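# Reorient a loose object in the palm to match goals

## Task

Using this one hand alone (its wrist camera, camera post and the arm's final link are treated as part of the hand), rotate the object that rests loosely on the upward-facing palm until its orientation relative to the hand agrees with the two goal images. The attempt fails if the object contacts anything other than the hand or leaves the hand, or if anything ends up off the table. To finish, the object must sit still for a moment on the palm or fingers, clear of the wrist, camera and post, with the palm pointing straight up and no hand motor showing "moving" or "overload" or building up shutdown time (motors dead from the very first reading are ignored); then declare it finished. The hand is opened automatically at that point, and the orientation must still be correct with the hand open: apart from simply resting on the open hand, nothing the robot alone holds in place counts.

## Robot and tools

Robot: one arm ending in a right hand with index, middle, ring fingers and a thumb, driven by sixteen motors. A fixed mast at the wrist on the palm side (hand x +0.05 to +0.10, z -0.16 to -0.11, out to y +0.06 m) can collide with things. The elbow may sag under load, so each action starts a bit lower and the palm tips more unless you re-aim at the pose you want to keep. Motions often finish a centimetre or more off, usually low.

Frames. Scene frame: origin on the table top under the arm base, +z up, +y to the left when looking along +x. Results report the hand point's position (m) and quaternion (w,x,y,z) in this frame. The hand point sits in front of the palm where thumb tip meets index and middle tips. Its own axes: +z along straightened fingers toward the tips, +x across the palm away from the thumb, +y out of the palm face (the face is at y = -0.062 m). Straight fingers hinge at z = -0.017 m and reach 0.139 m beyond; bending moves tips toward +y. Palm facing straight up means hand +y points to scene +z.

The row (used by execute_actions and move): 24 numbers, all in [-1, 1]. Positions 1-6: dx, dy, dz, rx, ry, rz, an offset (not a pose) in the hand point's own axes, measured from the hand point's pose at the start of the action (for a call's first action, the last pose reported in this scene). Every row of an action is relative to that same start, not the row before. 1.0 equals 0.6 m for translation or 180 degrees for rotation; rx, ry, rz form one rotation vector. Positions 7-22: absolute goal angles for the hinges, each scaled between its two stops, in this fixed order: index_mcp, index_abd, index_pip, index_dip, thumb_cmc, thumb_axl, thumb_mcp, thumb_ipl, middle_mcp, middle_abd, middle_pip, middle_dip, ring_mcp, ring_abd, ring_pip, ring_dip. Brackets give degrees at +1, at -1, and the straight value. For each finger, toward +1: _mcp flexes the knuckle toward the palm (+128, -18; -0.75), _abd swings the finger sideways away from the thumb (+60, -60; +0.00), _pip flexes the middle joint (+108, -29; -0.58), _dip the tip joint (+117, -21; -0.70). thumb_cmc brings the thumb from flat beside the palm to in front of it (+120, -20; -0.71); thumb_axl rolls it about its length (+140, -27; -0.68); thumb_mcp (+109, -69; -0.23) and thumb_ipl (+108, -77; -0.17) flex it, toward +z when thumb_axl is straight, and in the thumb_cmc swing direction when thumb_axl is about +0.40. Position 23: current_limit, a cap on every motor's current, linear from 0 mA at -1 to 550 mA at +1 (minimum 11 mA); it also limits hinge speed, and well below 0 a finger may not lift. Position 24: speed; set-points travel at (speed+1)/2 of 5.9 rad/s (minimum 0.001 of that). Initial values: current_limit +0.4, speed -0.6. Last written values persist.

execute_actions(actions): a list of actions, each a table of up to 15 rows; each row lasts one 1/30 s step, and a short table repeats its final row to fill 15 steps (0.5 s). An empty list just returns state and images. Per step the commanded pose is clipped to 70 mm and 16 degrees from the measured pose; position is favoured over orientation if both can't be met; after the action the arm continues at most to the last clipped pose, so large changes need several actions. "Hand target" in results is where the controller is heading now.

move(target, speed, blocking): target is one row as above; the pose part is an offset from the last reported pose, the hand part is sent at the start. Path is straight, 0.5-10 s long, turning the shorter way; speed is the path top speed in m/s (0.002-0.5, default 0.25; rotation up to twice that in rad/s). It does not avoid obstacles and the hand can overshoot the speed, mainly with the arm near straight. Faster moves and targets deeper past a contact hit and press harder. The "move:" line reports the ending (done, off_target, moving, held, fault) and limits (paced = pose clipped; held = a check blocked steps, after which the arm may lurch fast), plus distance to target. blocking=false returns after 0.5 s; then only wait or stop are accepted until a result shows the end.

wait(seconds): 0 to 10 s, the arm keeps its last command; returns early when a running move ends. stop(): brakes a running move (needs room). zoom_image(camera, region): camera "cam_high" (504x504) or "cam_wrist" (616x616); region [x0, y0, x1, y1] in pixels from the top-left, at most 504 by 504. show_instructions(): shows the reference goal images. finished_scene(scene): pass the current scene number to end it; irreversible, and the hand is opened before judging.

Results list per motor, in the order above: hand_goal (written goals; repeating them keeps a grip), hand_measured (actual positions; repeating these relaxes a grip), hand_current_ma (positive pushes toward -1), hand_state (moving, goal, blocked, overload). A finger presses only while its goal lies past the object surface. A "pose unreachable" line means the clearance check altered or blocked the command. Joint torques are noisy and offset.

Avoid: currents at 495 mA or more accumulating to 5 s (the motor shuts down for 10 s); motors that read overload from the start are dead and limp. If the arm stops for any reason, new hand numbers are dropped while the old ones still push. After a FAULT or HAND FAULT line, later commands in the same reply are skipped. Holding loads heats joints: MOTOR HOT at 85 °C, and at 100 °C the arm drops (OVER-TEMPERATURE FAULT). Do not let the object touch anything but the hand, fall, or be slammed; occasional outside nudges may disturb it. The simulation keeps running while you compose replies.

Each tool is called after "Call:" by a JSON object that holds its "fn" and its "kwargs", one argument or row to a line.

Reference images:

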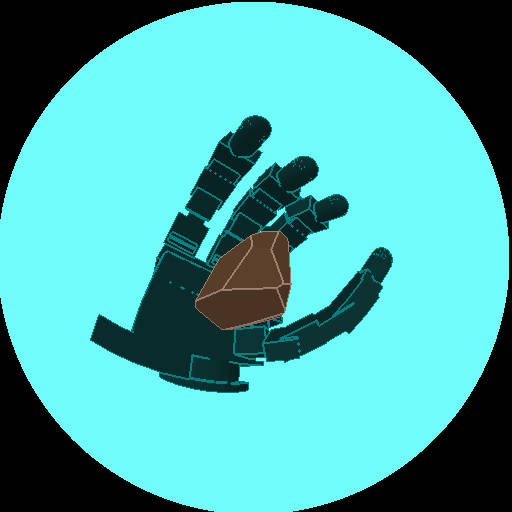

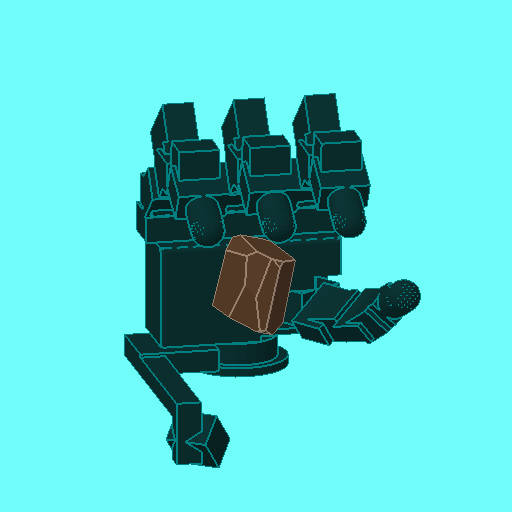

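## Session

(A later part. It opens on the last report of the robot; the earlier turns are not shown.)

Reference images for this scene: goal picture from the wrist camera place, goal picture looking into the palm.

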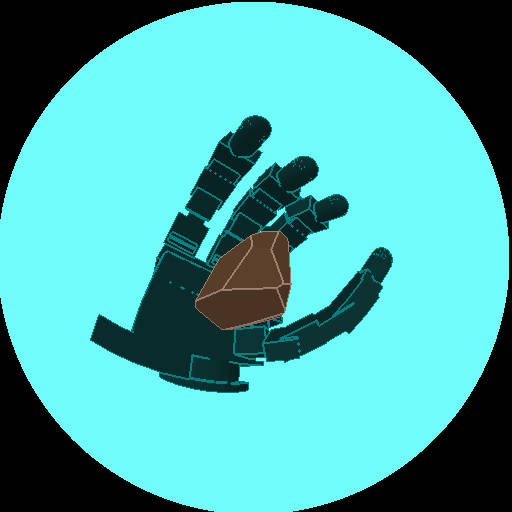

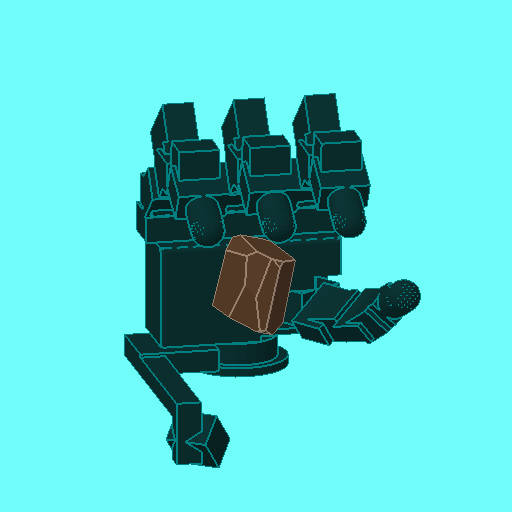

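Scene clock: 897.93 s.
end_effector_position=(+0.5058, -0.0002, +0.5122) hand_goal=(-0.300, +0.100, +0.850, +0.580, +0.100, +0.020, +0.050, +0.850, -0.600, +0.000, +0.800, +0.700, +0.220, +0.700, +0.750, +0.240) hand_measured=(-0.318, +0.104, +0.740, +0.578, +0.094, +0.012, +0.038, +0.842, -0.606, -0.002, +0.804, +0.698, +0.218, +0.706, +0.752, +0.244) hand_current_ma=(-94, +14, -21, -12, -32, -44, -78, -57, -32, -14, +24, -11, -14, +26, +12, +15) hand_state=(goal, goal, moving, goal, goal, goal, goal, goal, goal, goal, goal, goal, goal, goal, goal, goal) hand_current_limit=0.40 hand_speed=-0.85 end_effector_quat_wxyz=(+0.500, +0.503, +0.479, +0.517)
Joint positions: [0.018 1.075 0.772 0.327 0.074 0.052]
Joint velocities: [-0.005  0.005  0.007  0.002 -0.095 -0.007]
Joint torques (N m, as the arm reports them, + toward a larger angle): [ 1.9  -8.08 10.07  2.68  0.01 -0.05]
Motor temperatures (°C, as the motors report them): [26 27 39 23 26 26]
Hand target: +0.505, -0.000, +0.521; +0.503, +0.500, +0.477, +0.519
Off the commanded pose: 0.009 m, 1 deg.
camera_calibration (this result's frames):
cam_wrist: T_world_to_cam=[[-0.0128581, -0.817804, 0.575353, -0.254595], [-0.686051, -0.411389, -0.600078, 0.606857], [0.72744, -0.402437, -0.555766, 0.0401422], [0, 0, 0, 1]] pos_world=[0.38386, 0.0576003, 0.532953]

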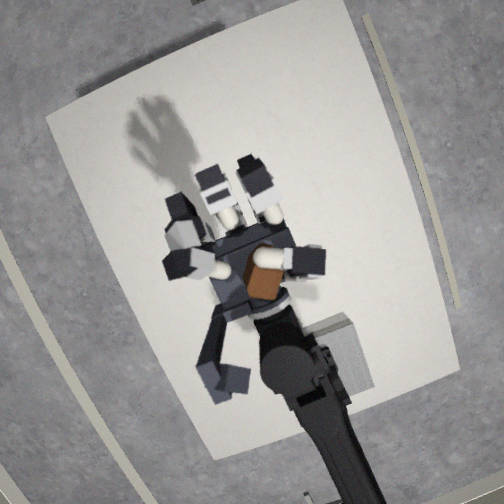

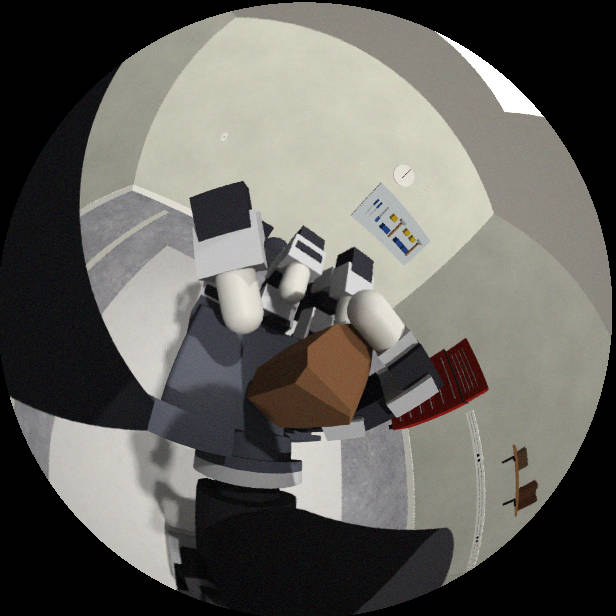

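Call:
{"fn": "execute_actions", "kwargs": {
  "actions": [
    [[0,0.015,0,0.012,0,-0.02,-0.3,0.1,0.85,0.58,0.1,0.02,-0.08,0.85,-0.6,0,0.8,0.7,0.22,0.5,0.75,0.24,0.4,-0.7]],
    [[0,0.015,0,-0.003,0,0,-0.3,0.1,0.85,0.58,0.12,0.2,-0.06,0.85,-0.6,0,0.8,0.7,0.22,0.5,0.75,0.24,0.4,-0.7]],
    [[0,0.015,0,-0.003,0,0,-0.3,0.1,0.85,0.58,0.12,0.2,0.08,0.85,-0.6,0,0.8,0.7,0.22,0.5,0.75,0.24,0.4,-0.8]]
  ]
}}

Call:
{"fn": "zoom_image", "kwargs": {
  "camera": "cam_high",
  "region": [170,170,350,350]
}}

Call:
{"fn": "zoom_image", "kwargs": {
  "camera": "cam_wrist",
  "region": [190,230,450,480]
}}

Scene clock: 908.83 s.
end_effector_position=(+0.5095, +0.0039, +0.4991) hand_goal=(-0.300, +0.100, +0.850, +0.580, +0.120, +0.200, +0.080, +0.850, -0.600, +0.000, +0.800, +0.700, +0.220, +0.500, +0.750, +0.240) hand_measured=(-0.316, +0.102, +0.850, +0.578, +0.114, +0.196, +0.076, +0.850, -0.606, -0.002, +0.804, +0.698, +0.218, +0.506, +0.752, +0.244) hand_current_ma=(-81, +14, -3, -12, -28, -23, -21, -3, -36, -14, +22, -11, -14, +24, +12, +15) hand_state=(goal, goal, goal, goal, goal, goal, goal, goal, goal, goal, goal, goal, goal, goal, goal, goal) hand_current_limit=0.40 hand_speed=-0.80 end_effector_quat_wxyz=(+0.495, +0.505, +0.511, +0.489)
Joint positions: [0.013 1.066 0.772 0.252 0.06  0.004]
Joint velocities: [ 0.005 -0.015 -0.012 -0.002 -0.051  0.022]
Joint torques (N m, as the arm reports them, + toward a larger angle): [ 1.93 -7.86 10.35  2.69  0.06 -0.03]
Motor temperatures (°C, as the motors report them): [26 27 39 23 26 26]
Hand target: +0.510, +0.004, +0.508; +0.497, +0.502, +0.509, +0.492
Off the commanded pose: 0.009 m, 1 deg.
camera_calibration (this result's frames):
cam_wrist: T_world_to_cam=[[0.0335627, -0.786774, 0.616328, -0.287871], [-0.720416, -0.446475, -0.530718, 0.586248], [0.69273, -0.4262, -0.581789, 0.0625334], [0, 0, 0, 1]] pos_world=[0.388685, 0.0619076, 0.524936]

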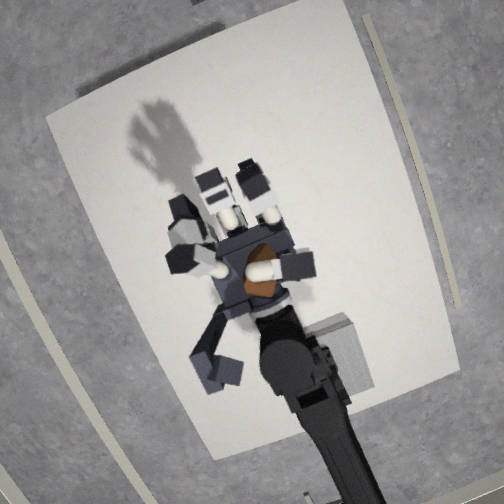

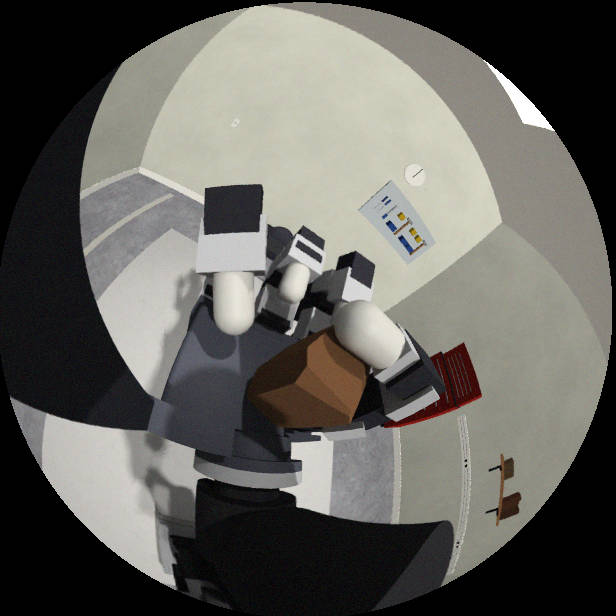

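Region (170, 170, 350, 350) of cam_high's 504x504 image, scaled by 2.800, with more detail than that image has.

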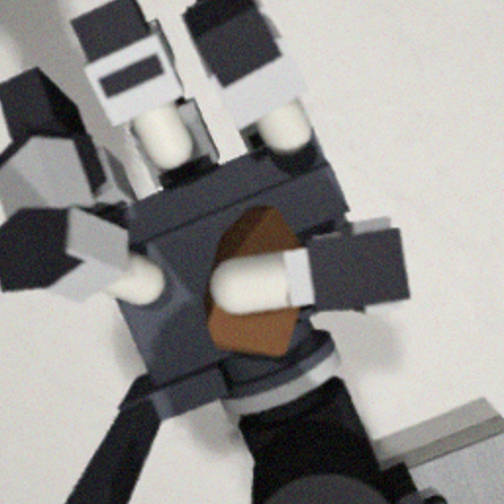

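Region (190, 230, 450, 480) of cam_wrist's 616x616 image, scaled by 1.938, with more detail than that image has; it fills the top 485 rows of this view, and the rest is white.

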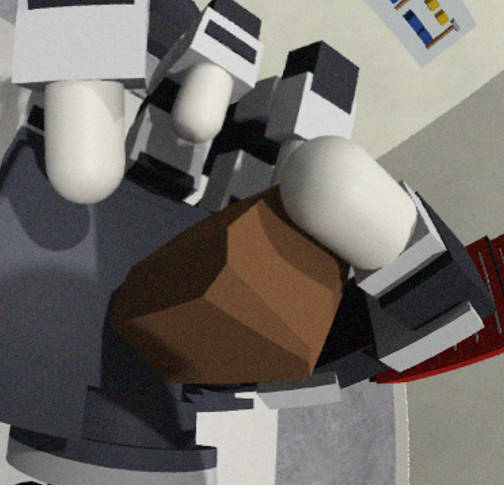

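Call:
{"fn": "execute_actions", "kwargs": {
  "actions": []
}}

Scene clock: 924.97 s.
end_effector_position=(+0.5095, +0.0039, +0.4991) hand_goal=(-0.300, +0.100, +0.850, +0.580, +0.120, +0.200, +0.080, +0.850, -0.600, +0.000, +0.800, +0.700, +0.220, +0.500, +0.750, +0.240) hand_measured=(-0.316, +0.102, +0.850, +0.578, +0.114, +0.196, +0.076, +0.850, -0.606, -0.002, +0.804, +0.698, +0.218, +0.506, +0.752, +0.244) hand_current_ma=(-81, +14, -3, -12, -28, -23, -20, -3, -36, -14, +22, -11, -14, +24, +12, +15) hand_state=(goal, goal, goal, goal, goal, goal, goal, goal, goal, goal, goal, goal, goal, goal, goal, goal) hand_current_limit=0.40 hand_speed=-0.80 end_effector_quat_wxyz=(+0.495, +0.505, +0.511, +0.489)
Joint positions: [0.013 1.066 0.772 0.252 0.06  0.004]
Joint velocities: [-0.005  0.005  0.017 -0.002 -0.066 -0.007]
Joint torques (N m, as the arm reports them, + toward a larger angle): [ 1.89 -7.99 10.35  2.68  0.04 -0.03]
Motor temperatures (°C, as the motors report them): [26 27 39 23 26 26]
Hand target: +0.510, +0.004, +0.508; +0.497, +0.502, +0.509, +0.492
Off the commanded pose: 0.009 m, 1 deg.
camera_calibration (this result's frames):
cam_wrist: T_world_to_cam=[[0.0335627, -0.786774, 0.616328, -0.287871], [-0.720416, -0.446475, -0.530718, 0.586248], [0.69273, -0.4262, -0.581789, 0.0625334], [0, 0, 0, 1]] pos_world=[0.388685, 0.0619076, 0.524936]

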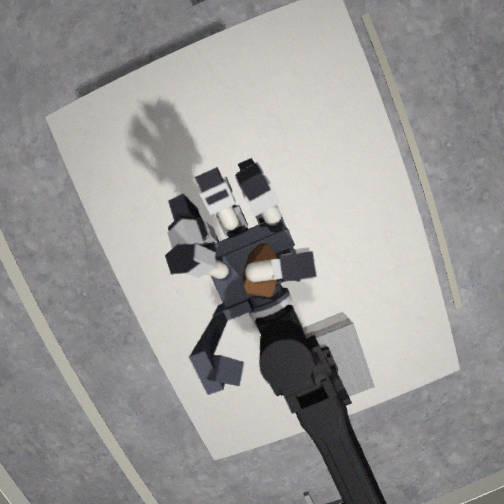

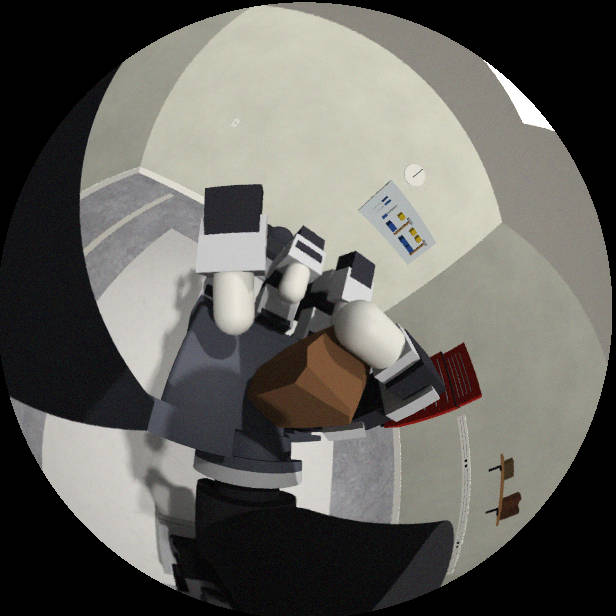

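Call:
{"fn": "execute_actions", "kwargs": {
  "actions": [
    [[0,0.015,0,-0.003,0,0,-0.3,0.1,0.85,0.58,0.12,0.2,0.13,0.85,-0.6,0,0.8,0.7,0.0,0.3,0.8,0.38,0.4,-0.8]],
    [[0,0.015,0,-0.003,0,0,-0.3,0.1,0.85,0.58,0.2,0.15,0.08,0.85,-0.6,0,0.8,0.7,0.0,0.3,0.8,0.38,0.4,-0.9]],
    [[0,0.015,0,-0.003,0,0,-0.3,0.1,0.85,0.58,0.27,0.1,0.03,0.85,-0.6,0,0.8,0.7,0.0,0.3,0.8,0.38,0.4,-0.9]]
  ]
}}

Call:
{"fn": "zoom_image", "kwargs": {
  "camera": "cam_high",
  "region": [170, 170, 350, 350]
}}

Call:
{"fn": "zoom_image", "kwargs": {
  "camera": "cam_wrist",
  "region": [190, 230, 450, 480]
}}

Scene clock: 932.67 s.
end_effector_position=(+0.5095, +0.0039, +0.4991) hand_goal=(-0.300, +0.100, +0.850, +0.580, +0.270, +0.100, +0.030, +0.850, -0.600, +0.000, +0.800, +0.700, +0.000, +0.300, +0.800, +0.380) hand_measured=(-0.316, +0.102, +0.850, +0.578, +0.242, +0.122, +0.018, +0.840, -0.606, -0.002, +0.804, +0.698, -0.002, +0.304, +0.800, +0.378) hand_current_ma=(-81, +14, -3, -12, -149, +136, -80, -66, -36, -14, +22, -11, -9, +19, -1, -13) hand_state=(goal, goal, goal, goal, blocked, blocked, goal, goal, goal, goal, goal, goal, goal, goal, goal, goal) hand_current_limit=0.40 hand_speed=-0.90 end_effector_quat_wxyz=(+0.495, +0.505, +0.511, +0.489)
Joint positions: [0.013 1.066 0.772 0.252 0.06  0.004]
Joint velocities: [-0.005 -0.005 -0.002  0.007 -0.022  0.022]
Joint torques (N m, as the arm reports them, + toward a larger angle): [ 1.94 -7.95 10.43  2.72  0.05 -0.03]
Motor temperatures (°C, as the motors report them): [26 27 39 23 26 26]
Hand target: +0.510, +0.004, +0.508; +0.497, +0.502, +0.509, +0.492
Off the commanded pose: 0.009 m, 1 deg.
camera_calibration (this result's frames):
cam_wrist: T_world_to_cam=[[0.0335627, -0.786774, 0.616328, -0.287871], [-0.720416, -0.446475, -0.530718, 0.586248], [0.69273, -0.4262, -0.581789, 0.0625334], [0, 0, 0, 1]] pos_world=[0.388685, 0.0619076, 0.524936]

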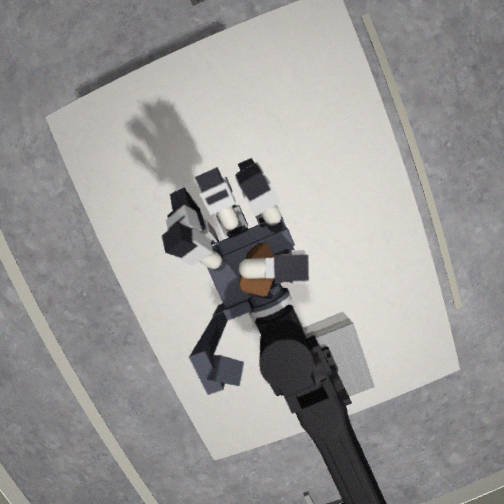

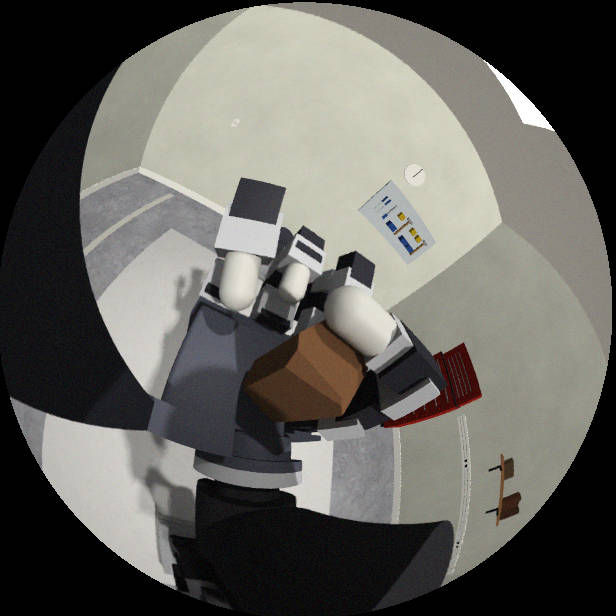

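Region (170, 170, 350, 350) of cam_high's 504x504 image, scaled by 2.800, with more detail than that image has.

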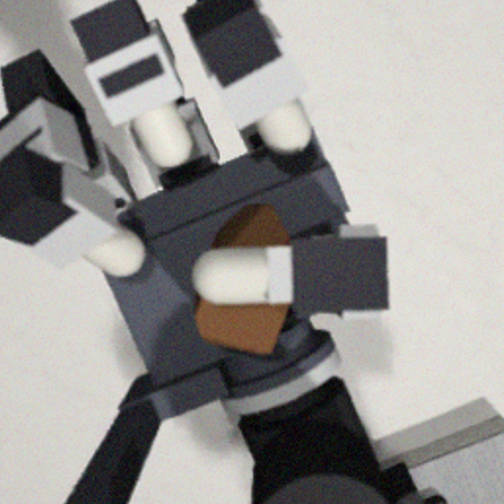

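Region (190, 230, 450, 480) of cam_wrist's 616x616 image, scaled by 1.938, with more detail than that image has; it fills the top 485 rows of this view, and the rest is white.

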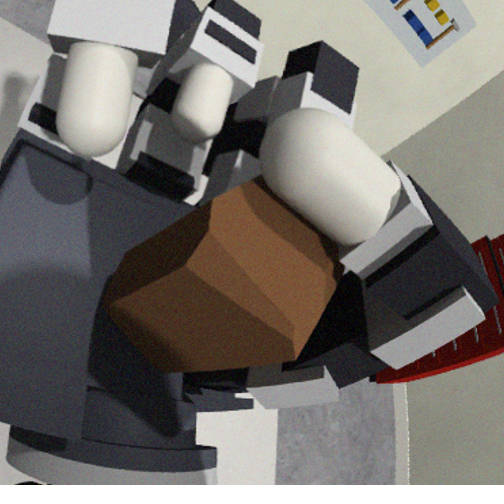

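It moved. Continue dragging.

Call:
{"fn": "execute_actions", "kwargs": {
  "actions": [
    [[0,0.015,0,-0.003,0,0,-0.3,0.1,0.85,0.58,0.34,0.05,-0.03,0.85,-0.6,0,0.8,0.7,0.0,0.3,0.8,0.38,0.4,-0.9]],
    [[0,0.015,0,-0.003,0,0,-0.3,0.1,0.85,0.58,0.40,0.0,-0.07,0.85,-0.6,0,0.8,0.7,0.0,0.3,0.8,0.38,0.4,-0.9]],
    [[0,0.015,0,-0.003,0,0,-0.3,0.1,0.85,0.58,0.44,-0.07,-0.11,0.85,-0.6,0,0.8,0.7,0.0,0.3,0.8,0.38,0.4,-0.9]]
  ]
}}

Call:
{"fn": "zoom_image", "kwargs": {
  "camera": "cam_high",
  "region": [170, 170, 350, 350]
}}

Call:
{"fn": "zoom_image", "kwargs": {
  "camera": "cam_wrist",
  "region": [190, 230, 450, 480]
}}

Scene clock: 937.60 s.
end_effector_position=(+0.5095, +0.0039, +0.4991) hand_goal=(-0.300, +0.100, +0.850, +0.580, +0.440, -0.070, -0.110, +0.850, -0.600, +0.000, +0.800, +0.700, +0.000, +0.300, +0.800, +0.380) hand_measured=(-0.316, +0.102, +0.850, +0.578, +0.434, -0.060, -0.112, +0.842, -0.606, -0.002, +0.804, +0.698, -0.002, +0.304, +0.800, +0.378) hand_current_ma=(-81, +14, -3, -12, -31, +65, -11, -53, -36, -14, +22, -11, -9, +19, -1, -13) hand_state=(goal, goal, goal, goal, goal, goal, goal, goal, goal, goal, goal, goal, goal, goal, goal, goal) hand_current_limit=0.40 hand_speed=-0.90 end_effector_quat_wxyz=(+0.495, +0.505, +0.511, +0.489)
Joint positions: [0.013 1.066 0.772 0.252 0.06  0.004]
Joint velocities: [-0.005  0.005  0.002  0.007  0.066 -0.051]
Joint torques (N m, as the arm reports them, + toward a larger angle): [ 2.02 -7.96 10.38  2.74  0.04 -0.04]
Motor temperatures (°C, as the motors report them): [26 27 39 23 26 26]
Hand target: +0.510, +0.004, +0.508; +0.497, +0.502, +0.509, +0.492
Off the commanded pose: 0.009 m, 1 deg.
camera_calibration (this result's frames):
cam_wrist: T_world_to_cam=[[0.0335627, -0.786774, 0.616328, -0.287871], [-0.720416, -0.446475, -0.530718, 0.586248], [0.69273, -0.4262, -0.581789, 0.0625334], [0, 0, 0, 1]] pos_world=[0.388685, 0.0619076, 0.524936]

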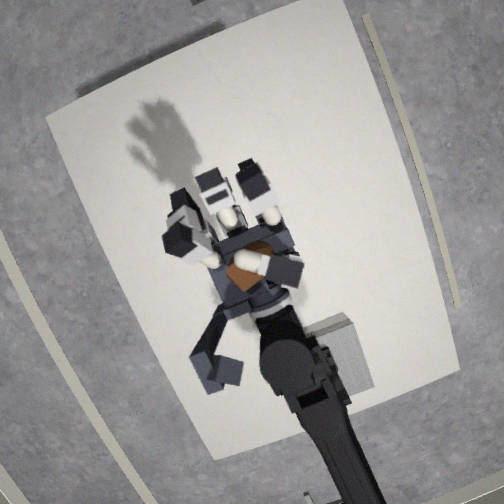

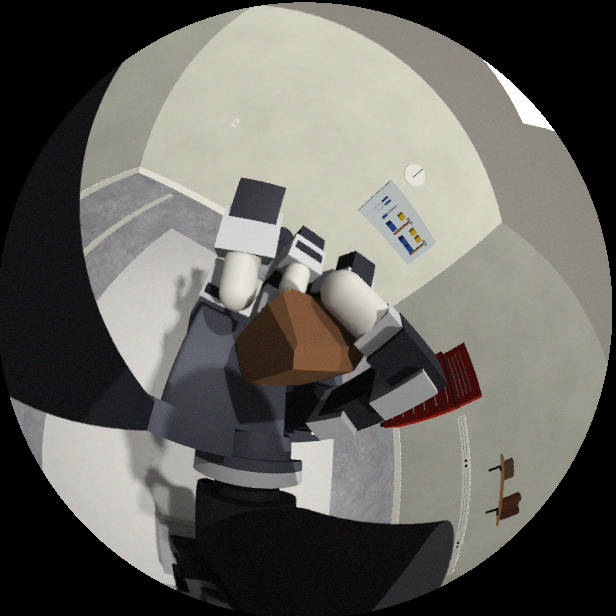

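Region (170, 170, 350, 350) of cam_high's 504x504 image, scaled by 2.800, with more detail than that image has.

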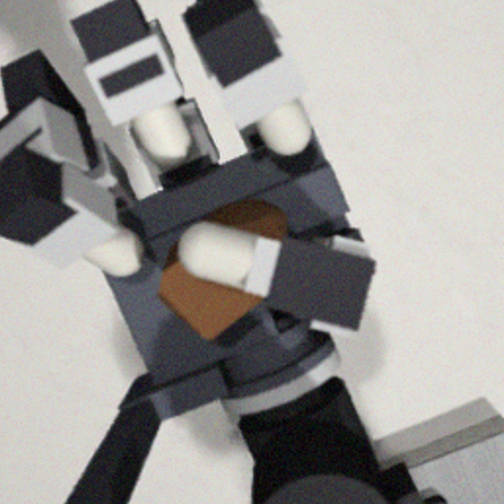

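Region (190, 230, 450, 480) of cam_wrist's 616x616 image, scaled by 1.938, with more detail than that image has; it fills the top 485 rows of this view, and the rest is white.

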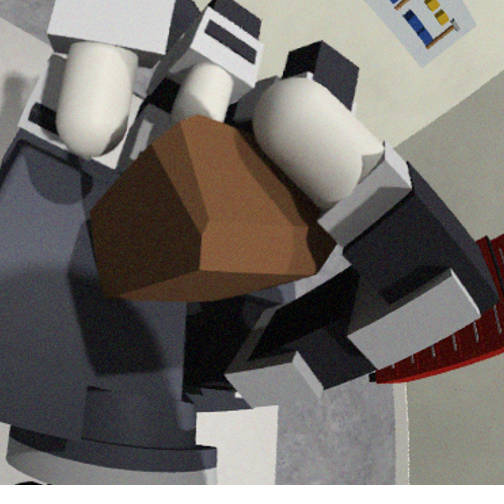

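Call:
{"fn": "execute_actions", "kwargs": {
  "actions": [
    [[0,0.015,0,-0.003,0,0,-0.3,0.1,0.85,0.58,0.44,-0.07,-0.10,0.85,-0.6,0,0.8,0.7,0.1,0.5,0.78,0.31,0.4,-0.85]],
    [[0,0.015,0,-0.003,0,0,-0.3,0.1,0.85,0.58,0.44,-0.07,-0.10,0.85,-0.6,0,0.8,0.7,0.15,0.75,0.75,0.28,0.4,-0.85]]
  ]
}}

Call:
{"fn": "zoom_image", "kwargs": {
  "camera": "cam_high",
  "region": [170, 170, 350, 350]
}}

Call:
{"fn": "zoom_image", "kwargs": {
  "camera": "cam_wrist",
  "region": [190, 230, 450, 480]
}}

Scene clock: 944.47 s.
end_effector_position=(+0.5095, +0.0039, +0.4991) hand_goal=(-0.300, +0.100, +0.850, +0.580, +0.440, -0.070, -0.100, +0.850, -0.600, +0.000, +0.800, +0.700, +0.150, +0.750, +0.750, +0.280) hand_measured=(-0.316, +0.102, +0.850, +0.578, +0.434, -0.062, -0.112, +0.842, -0.606, -0.002, +0.804, +0.698, +0.142, +0.674, +0.756, +0.284) hand_current_ma=(-81, +14, -3, -12, -31, +41, -72, -53, -36, -14, +22, -11, -40, -41, +31, +20) hand_state=(goal, goal, goal, goal, goal, moving, goal, goal, goal, goal, goal, goal, goal, moving, goal, goal) hand_current_limit=0.40 hand_speed=-0.85 end_effector_quat_wxyz=(+0.495, +0.505, +0.511, +0.489)
Joint positions: [0.013 1.066 0.772 0.252 0.06  0.004]
Joint velocities: [-0.005 -0.015  0.002  0.007 -0.022  0.007]
Joint torques (N m, as the arm reports them, + toward a larger angle): [ 1.97 -8.23 10.34  2.69  0.05 -0.02]
Motor temperatures (°C, as the motors report them): [26 27 39 23 26 26]
Hand target: +0.510, +0.004, +0.508; +0.497, +0.502, +0.509, +0.492
Off the commanded pose: 0.009 m, 1 deg.
camera_calibration (this result's frames):
cam_wrist: T_world_to_cam=[[0.0335627, -0.786774, 0.616328, -0.287871], [-0.720416, -0.446475, -0.530718, 0.586248], [0.69273, -0.4262, -0.581789, 0.0625334], [0, 0, 0, 1]] pos_world=[0.388685, 0.0619076, 0.524936]

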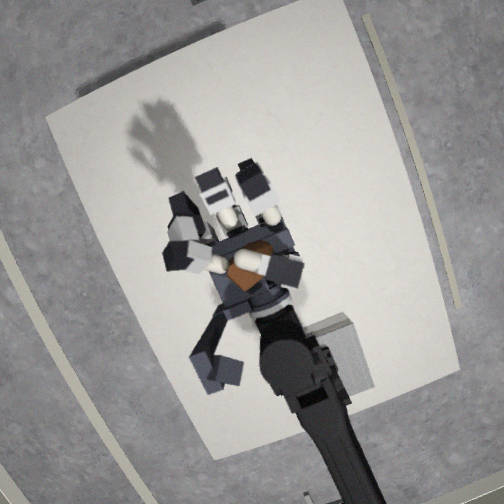

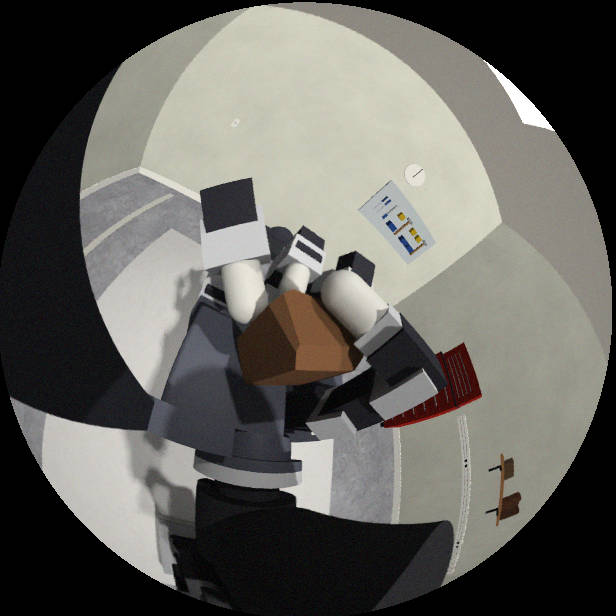

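Region (170, 170, 350, 350) of cam_high's 504x504 image, scaled by 2.800, with more detail than that image has.

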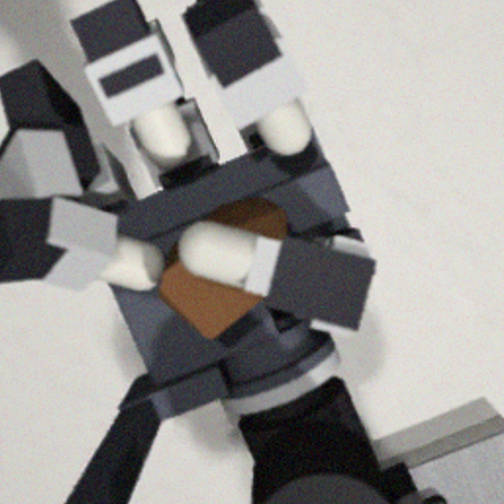

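Region (190, 230, 450, 480) of cam_wrist's 616x616 image, scaled by 1.938, with more detail than that image has; it fills the top 485 rows of this view, and the rest is white.

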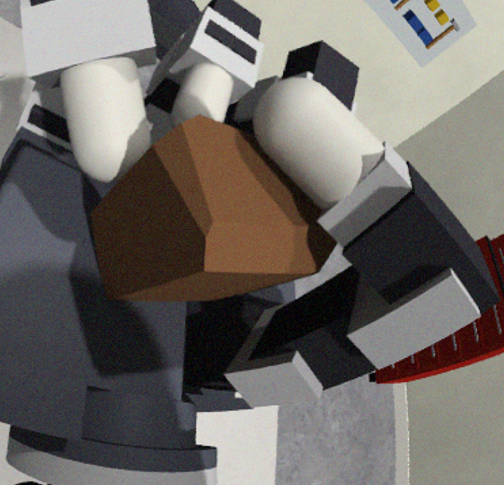

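Call:
{"fn": "execute_actions", "kwargs": {
  "actions": [
    [[0,0.015,0,-0.003,0,0,-0.3,0.1,0.85,0.58,0.44,-0.07,-0.10,0.85,-0.6,0,0.8,0.7,0.22,0.9,0.70,0.24,0.4,-0.85]],
    [[0,0.015,0,-0.003,0,0,-0.3,0.1,0.85,0.58,0.44,-0.07,-0.10,0.85,-0.6,0,0.8,0.7,0.3,0.95,0.62,0.18,0.4,-0.85]]
  ]
}}

Call:
{"fn": "zoom_image", "kwargs": {
  "camera": "cam_high",
  "region": [170, 170, 350, 350]
}}

Call:
{"fn": "zoom_image", "kwargs": {
  "camera": "cam_wrist",
  "region": [190, 230, 450, 480]
}}

Scene clock: 949.07 s.
end_effector_position=(+0.5095, +0.0039, +0.4991) hand_goal=(-0.300, +0.100, +0.850, +0.580, +0.440, -0.070, -0.100, +0.850, -0.600, +0.000, +0.800, +0.700, +0.300, +0.950, +0.620, +0.180) hand_measured=(-0.316, +0.102, +0.850, +0.578, +0.434, -0.068, -0.112, +0.842, -0.606, -0.002, +0.804, +0.698, +0.296, +0.948, +0.626, +0.184) hand_current_ma=(-81, +14, -3, -12, -36, +17, -72, -53, -36, -14, +22, -11, -25, -6, +29, +19) hand_state=(goal, goal, goal, goal, goal, goal, goal, goal, goal, goal, goal, goal, goal, goal, goal, goal) hand_current_limit=0.40 hand_speed=-0.85 end_effector_quat_wxyz=(+0.495, +0.505, +0.511, +0.489)
Joint positions: [0.013 1.066 0.772 0.252 0.06  0.004]
Joint velocities: [-0.015  0.005 -0.002  0.007  0.022  0.007]
Joint torques (N m, as the arm reports them, + toward a larger angle): [ 1.93 -7.93 10.35  2.71  0.04 -0.01]
Motor temperatures (°C, as the motors report them): [26 27 39 23 26 26]
Hand target: +0.510, +0.004, +0.508; +0.497, +0.502, +0.509, +0.492
Off the commanded pose: 0.009 m, 1 deg.
camera_calibration (this result's frames):
cam_wrist: T_world_to_cam=[[0.0335627, -0.786774, 0.616328, -0.287871], [-0.720416, -0.446475, -0.530718, 0.586248], [0.69273, -0.4262, -0.581789, 0.0625334], [0, 0, 0, 1]] pos_world=[0.388685, 0.0619076, 0.524936]

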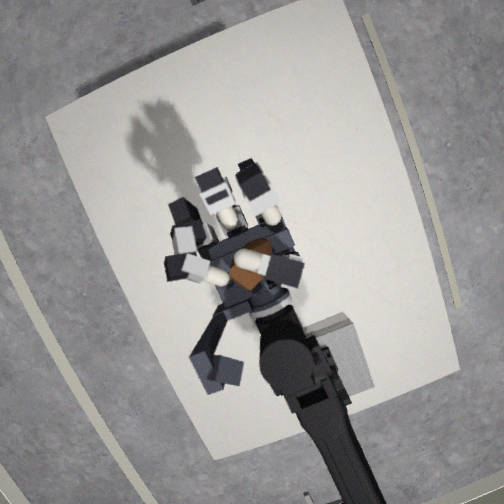

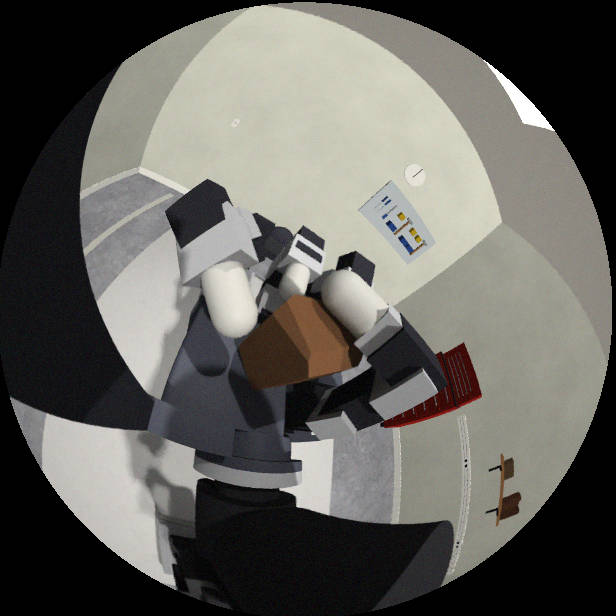

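Region (170, 170, 350, 350) of cam_high's 504x504 image, scaled by 2.800, with more detail than that image has.

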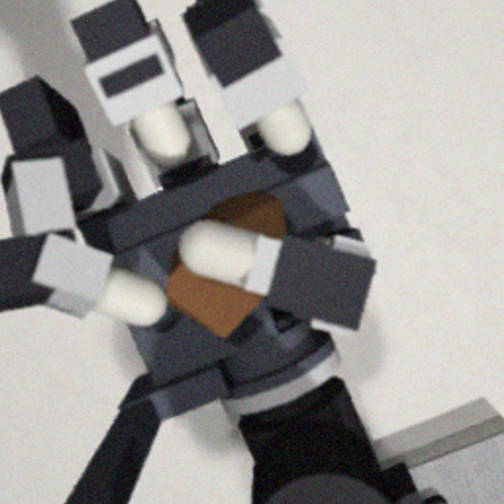

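Region (190, 230, 450, 480) of cam_wrist's 616x616 image, scaled by 1.938, with more detail than that image has; it fills the top 485 rows of this view, and the rest is white.

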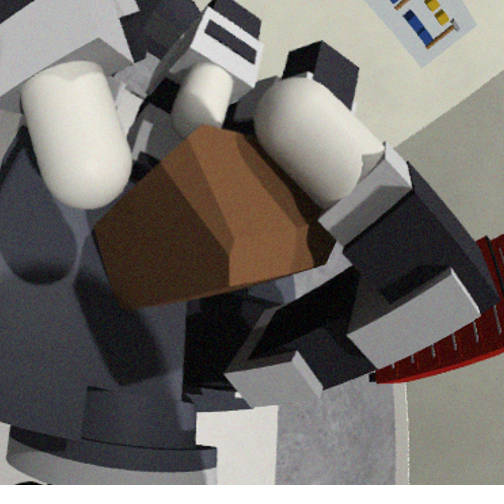

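Call:
{"fn": "execute_actions", "kwargs": {
  "actions": [
    [[0,0.015,0,-0.003,0,0,-0.3,0.1,0.85,0.58,0.44,-0.07,-0.10,0.85,-0.45,-0.35,0.9,0.72,0.3,0.6,0.62,0.18,0.4,-0.7]],
    [[0,0.015,0,-0.003,0,0,-0.3,0.1,0.85,0.58,0.44,-0.07,-0.10,0.85,-0.2,-0.35,0.9,0.55,0.3,0.6,0.62,0.18,0.4,-0.85]],
    [[0,0.015,0,-0.003,0,0,-0.3,0.1,0.85,0.58,0.44,-0.07,-0.10,0.85,-0.05,-0.3,0.84,0.42,0.3,0.6,0.62,0.18,0.4,-0.85]]
  ]
}}

Call:
{"fn": "zoom_image", "kwargs": {
  "camera": "cam_high",
  "region": [170, 170, 350, 350]
}}

Call:
{"fn": "zoom_image", "kwargs": {
  "camera": "cam_wrist",
  "region": [190, 230, 450, 480]
}}

Scene clock: 958.37 s.
end_effector_position=(+0.5095, +0.0039, +0.4991) hand_goal=(-0.300, +0.100, +0.850, +0.580, +0.440, -0.070, -0.100, +0.850, -0.050, -0.300, +0.840, +0.420, +0.300, +0.600, +0.620, +0.180) hand_measured=(-0.316, +0.102, +0.850, +0.578, +0.434, -0.068, -0.112, +0.842, -0.144, -0.304, +0.846, +0.424, +0.296, +0.606, +0.626, +0.184) hand_current_ma=(-81, +14, -3, -12, -36, +17, -72, -53, -91, -16, +35, +19, -25, +29, +29, +19) hand_state=(goal, goal, goal, goal, goal, goal, goal, goal, moving, goal, goal, moving, goal, goal, goal, goal) hand_current_limit=0.40 hand_speed=-0.85 end_effector_quat_wxyz=(+0.495, +0.505, +0.511, +0.489)
Joint positions: [0.013 1.066 0.772 0.252 0.06  0.004]
Joint velocities: [-0.024 -0.005 -0.017 -0.002  0.066  0.022]
Joint torques (N m, as the arm reports them, + toward a larger angle): [ 1.99 -7.8  10.33  2.68  0.05 -0.02]
Motor temperatures (°C, as the motors report them): [26 27 39 23 26 26]
Hand target: +0.510, +0.004, +0.508; +0.497, +0.502, +0.509, +0.492
Off the commanded pose: 0.009 m, 1 deg.
camera_calibration (this result's frames):
cam_wrist: T_world_to_cam=[[0.0335627, -0.786774, 0.616328, -0.287871], [-0.720416, -0.446475, -0.530718, 0.586248], [0.69273, -0.4262, -0.581789, 0.0625334], [0, 0, 0, 1]] pos_world=[0.388685, 0.0619076, 0.524936]

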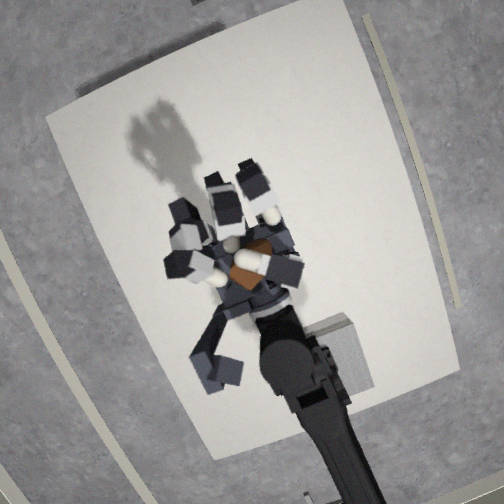

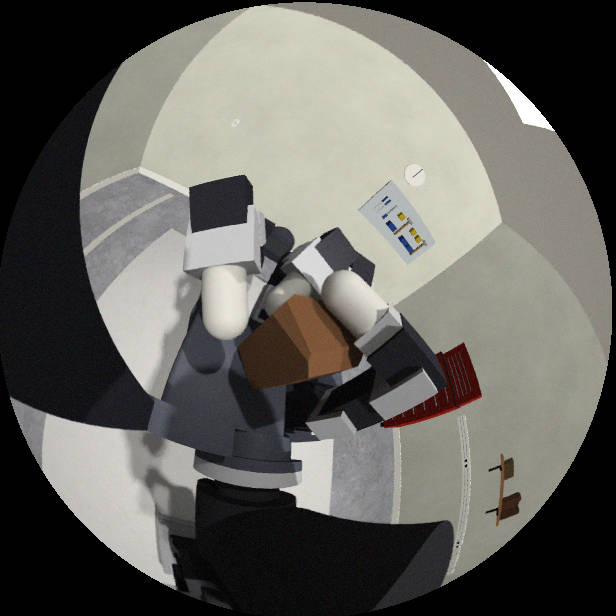

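Region (170, 170, 350, 350) of cam_high's 504x504 image, scaled by 2.800, with more detail than that image has.

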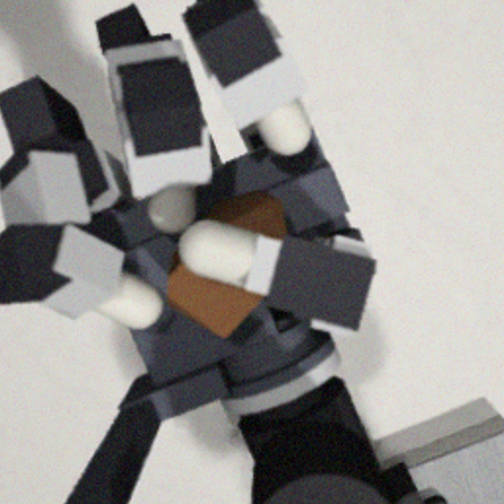

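Region (190, 230, 450, 480) of cam_wrist's 616x616 image, scaled by 1.938, with more detail than that image has; it fills the top 485 rows of this view, and the rest is white.

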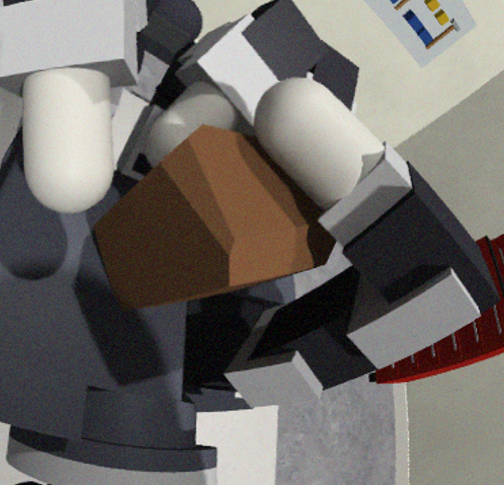

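Call:
{"fn": "execute_actions", "kwargs": {
  "actions": [
    [[0,0.015,0,-0.003,0,0,-0.3,0.1,0.85,0.58,0.44,-0.07,-0.17,0.85,-0.05,-0.4,0.84,0.42,0.3,0.45,0.62,0.18,0.4,-0.8]],
    [[0,0.015,0,-0.003,0,0,-0.3,0.1,0.85,0.58,0.28,-0.05,-0.10,0.85,-0.05,-0.4,0.84,0.42,0.3,0.45,0.62,0.18,0.4,-0.8]],
    [[0,0.015,0,-0.003,0,0,-0.3,0.1,0.85,0.58,0.28,-0.05,-0.03,0.85,0.05,-0.4,0.80,0.35,0.3,0.45,0.62,0.18,0.4,-0.85]],
    [[0,0.015,0,-0.003,0,0,-0.3,0.1,0.85,0.58,0.28,-0.05,-0.03,0.85,0.18,-0.35,0.75,0.27,0.3,0.45,0.62,0.18,0.4,-0.85]]
  ]
}}

Call:
{"fn": "zoom_image", "kwargs": {
  "camera": "cam_high",
  "region": [170, 170, 350, 350]
}}

Call:
{"fn": "zoom_image", "kwargs": {
  "camera": "cam_wrist",
  "region": [190, 230, 450, 480]
}}

Scene clock: 965.57 s.
end_effector_position=(+0.5095, +0.0039, +0.4991) hand_goal=(-0.300, +0.100, +0.850, +0.580, +0.280, -0.050, -0.030, +0.850, +0.180, -0.350, +0.750, +0.270, +0.300, +0.450, +0.620, +0.180) hand_measured=(-0.316, +0.102, +0.850, +0.578, +0.274, -0.050, -0.040, +0.848, +0.146, -0.352, +0.750, +0.272, +0.296, +0.456, +0.626, +0.184) hand_current_ma=(-81, +14, -3, -12, -29, -1, -68, -10, -181, -5, -2, +13, -25, +26, +29, +19) hand_state=(goal, goal, goal, goal, goal, goal, goal, goal, moving, goal, goal, goal, goal, goal, goal, goal) hand_current_limit=0.40 hand_speed=-0.85 end_effector_quat_wxyz=(+0.495, +0.505, +0.511, +0.489)
Joint positions: [0.013 1.066 0.772 0.252 0.06  0.004]
Joint velocities: [0.005 0.005 0.007 0.002 0.037 0.007]
Joint torques (N m, as the arm reports them, + toward a larger angle): [ 1.89 -7.9  10.29  2.67  0.05 -0.04]
Motor temperatures (°C, as the motors report them): [26 27 39 23 26 26]
Hand target: +0.510, +0.004, +0.508; +0.497, +0.502, +0.509, +0.492
Off the commanded pose: 0.009 m, 1 deg.
camera_calibration (this result's frames):
cam_wrist: T_world_to_cam=[[0.0335627, -0.786774, 0.616328, -0.287871], [-0.720416, -0.446475, -0.530718, 0.586248], [0.69273, -0.4262, -0.581789, 0.0625334], [0, 0, 0, 1]] pos_world=[0.388685, 0.0619076, 0.524936]

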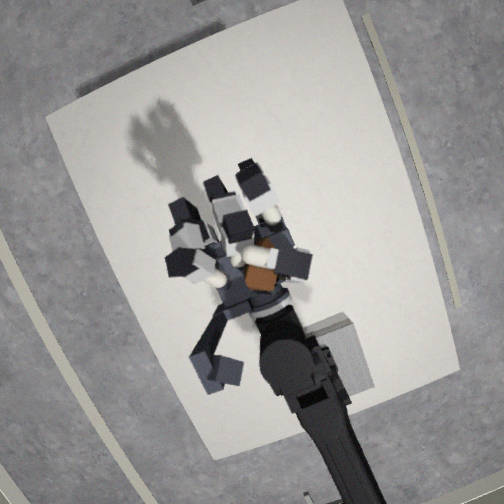

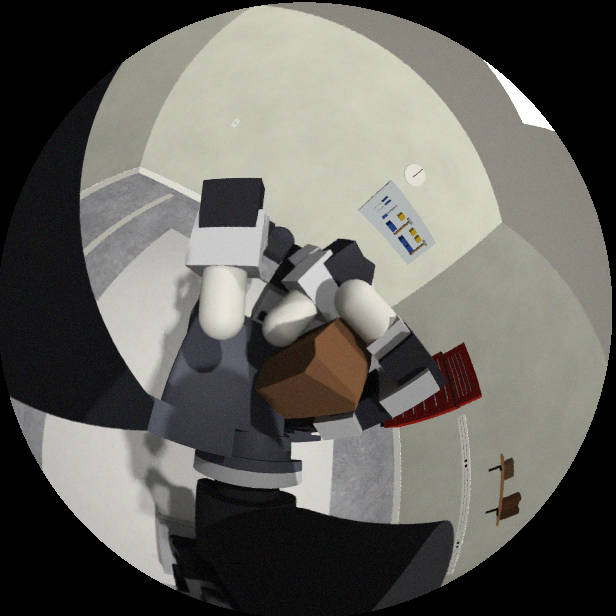

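Region (170, 170, 350, 350) of cam_high's 504x504 image, scaled by 2.800, with more detail than that image has.

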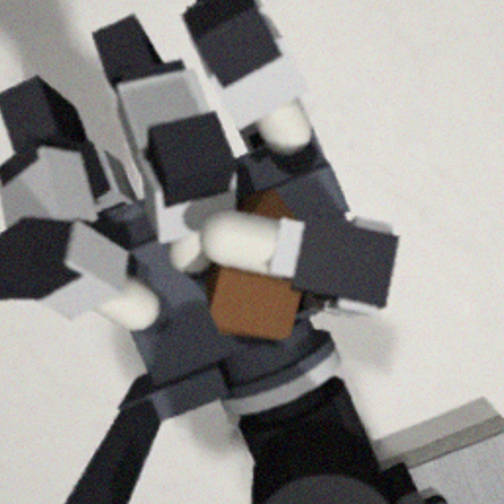

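Region (190, 230, 450, 480) of cam_wrist's 616x616 image, scaled by 1.938, with more detail than that image has; it fills the top 485 rows of this view, and the rest is white.

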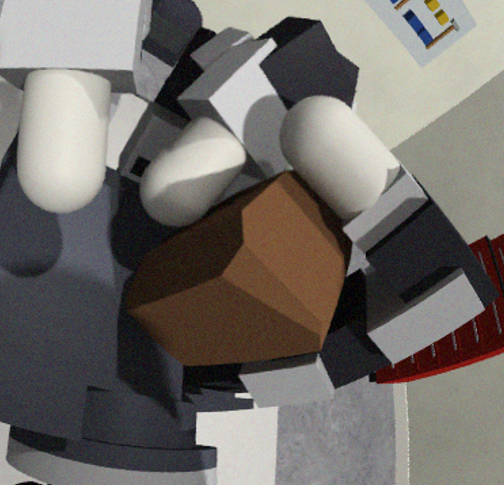

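Call:
{"fn": "execute_actions", "kwargs": {
  "actions": [
    [[0,0.015,0,-0.003,0,0,-0.3,0.1,0.85,0.58,0.28,-0.05,-0.02,0.85,-0.3,-0.35,0.88,0.6,0.3,0.45,0.62,0.18,0.4,-0.6]],
    [[0,0.015,0,-0.003,0,0,-0.3,0.1,0.85,0.58,0.35,-0.07,-0.06,0.85,-0.55,-0.2,0.85,0.7,0.3,0.45,0.62,0.18,0.4,-0.85]],
    [[0,0.015,0,-0.003,0,0,-0.3,0.1,0.85,0.58,0.43,-0.09,-0.11,0.85,-0.55,-0.2,0.85,0.7,0.3,0.45,0.62,0.18,0.4,-0.9]]
  ]
}}

Call:
{"fn": "zoom_image", "kwargs": {
  "camera": "cam_high",
  "region": [170, 170, 350, 350]
}}

Call:
{"fn": "zoom_image", "kwargs": {
  "camera": "cam_wrist",
  "region": [190, 230, 450, 480]
}}

Scene clock: 983.73 s.
end_effector_position=(+0.5095, +0.0039, +0.4991) hand_goal=(-0.300, +0.100, +0.850, +0.580, +0.430, -0.090, -0.110, +0.850, -0.550, -0.200, +0.850, +0.700, +0.300, +0.450, +0.620, +0.180) hand_measured=(-0.316, +0.102, +0.850, +0.578, +0.422, -0.088, -0.106, +0.850, -0.554, -0.202, +0.854, +0.698, +0.296, +0.456, +0.626, +0.184) hand_current_ma=(-81, +14, -3, -12, -38, +8, +20, -6, -33, -14, +25, -11, -25, +26, +29, +19) hand_state=(goal, goal, goal, goal, goal, goal, goal, goal, moving, goal, goal, goal, goal, goal, goal, goal) hand_current_limit=0.40 hand_speed=-0.90 end_effector_quat_wxyz=(+0.495, +0.505, +0.511, +0.489)
Joint positions: [0.013 1.066 0.772 0.252 0.06  0.004]
Joint velocities: [-0.024 -0.005  0.012 -0.002  0.037  0.051]
Joint torques (N m, as the arm reports them, + toward a larger angle): [ 1.9  -7.95 10.35  2.66  0.05 -0.02]
Motor temperatures (°C, as the motors report them): [26 27 39 23 26 26]
Hand target: +0.510, +0.004, +0.508; +0.497, +0.502, +0.509, +0.492
Off the commanded pose: 0.009 m, 1 deg.
camera_calibration (this result's frames):
cam_wrist: T_world_to_cam=[[0.0335627, -0.786774, 0.616328, -0.287871], [-0.720416, -0.446475, -0.530718, 0.586248], [0.69273, -0.4262, -0.581789, 0.0625334], [0, 0, 0, 1]] pos_world=[0.388685, 0.0619076, 0.524936]

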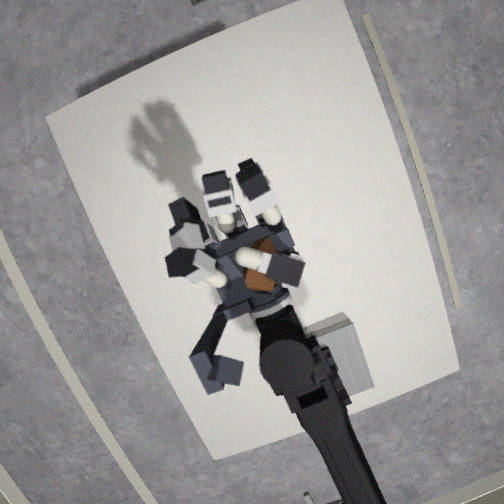

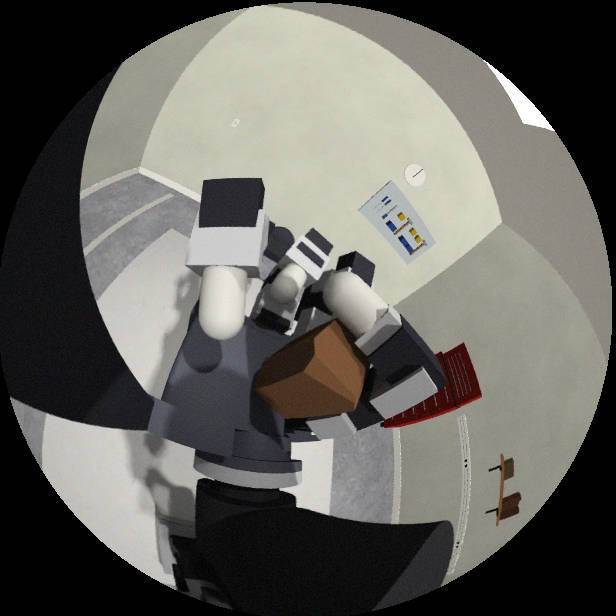

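Region (170, 170, 350, 350) of cam_high's 504x504 image, scaled by 2.800, with more detail than that image has.

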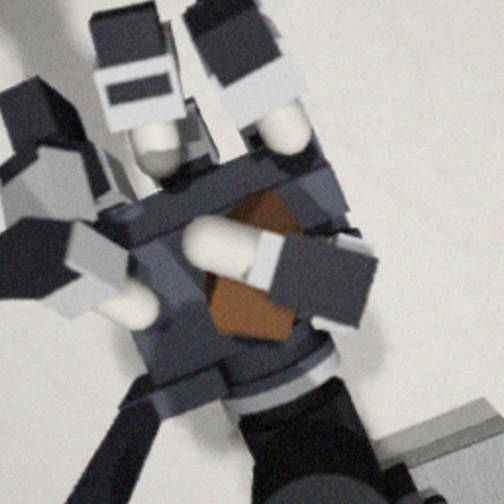

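Region (190, 230, 450, 480) of cam_wrist's 616x616 image, scaled by 1.938, with more detail than that image has; it fills the top 485 rows of this view, and the rest is white.

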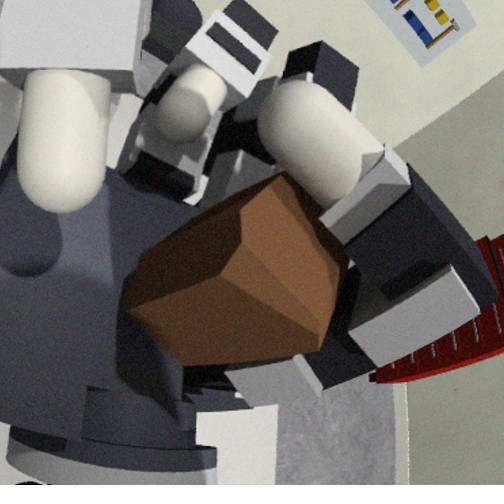

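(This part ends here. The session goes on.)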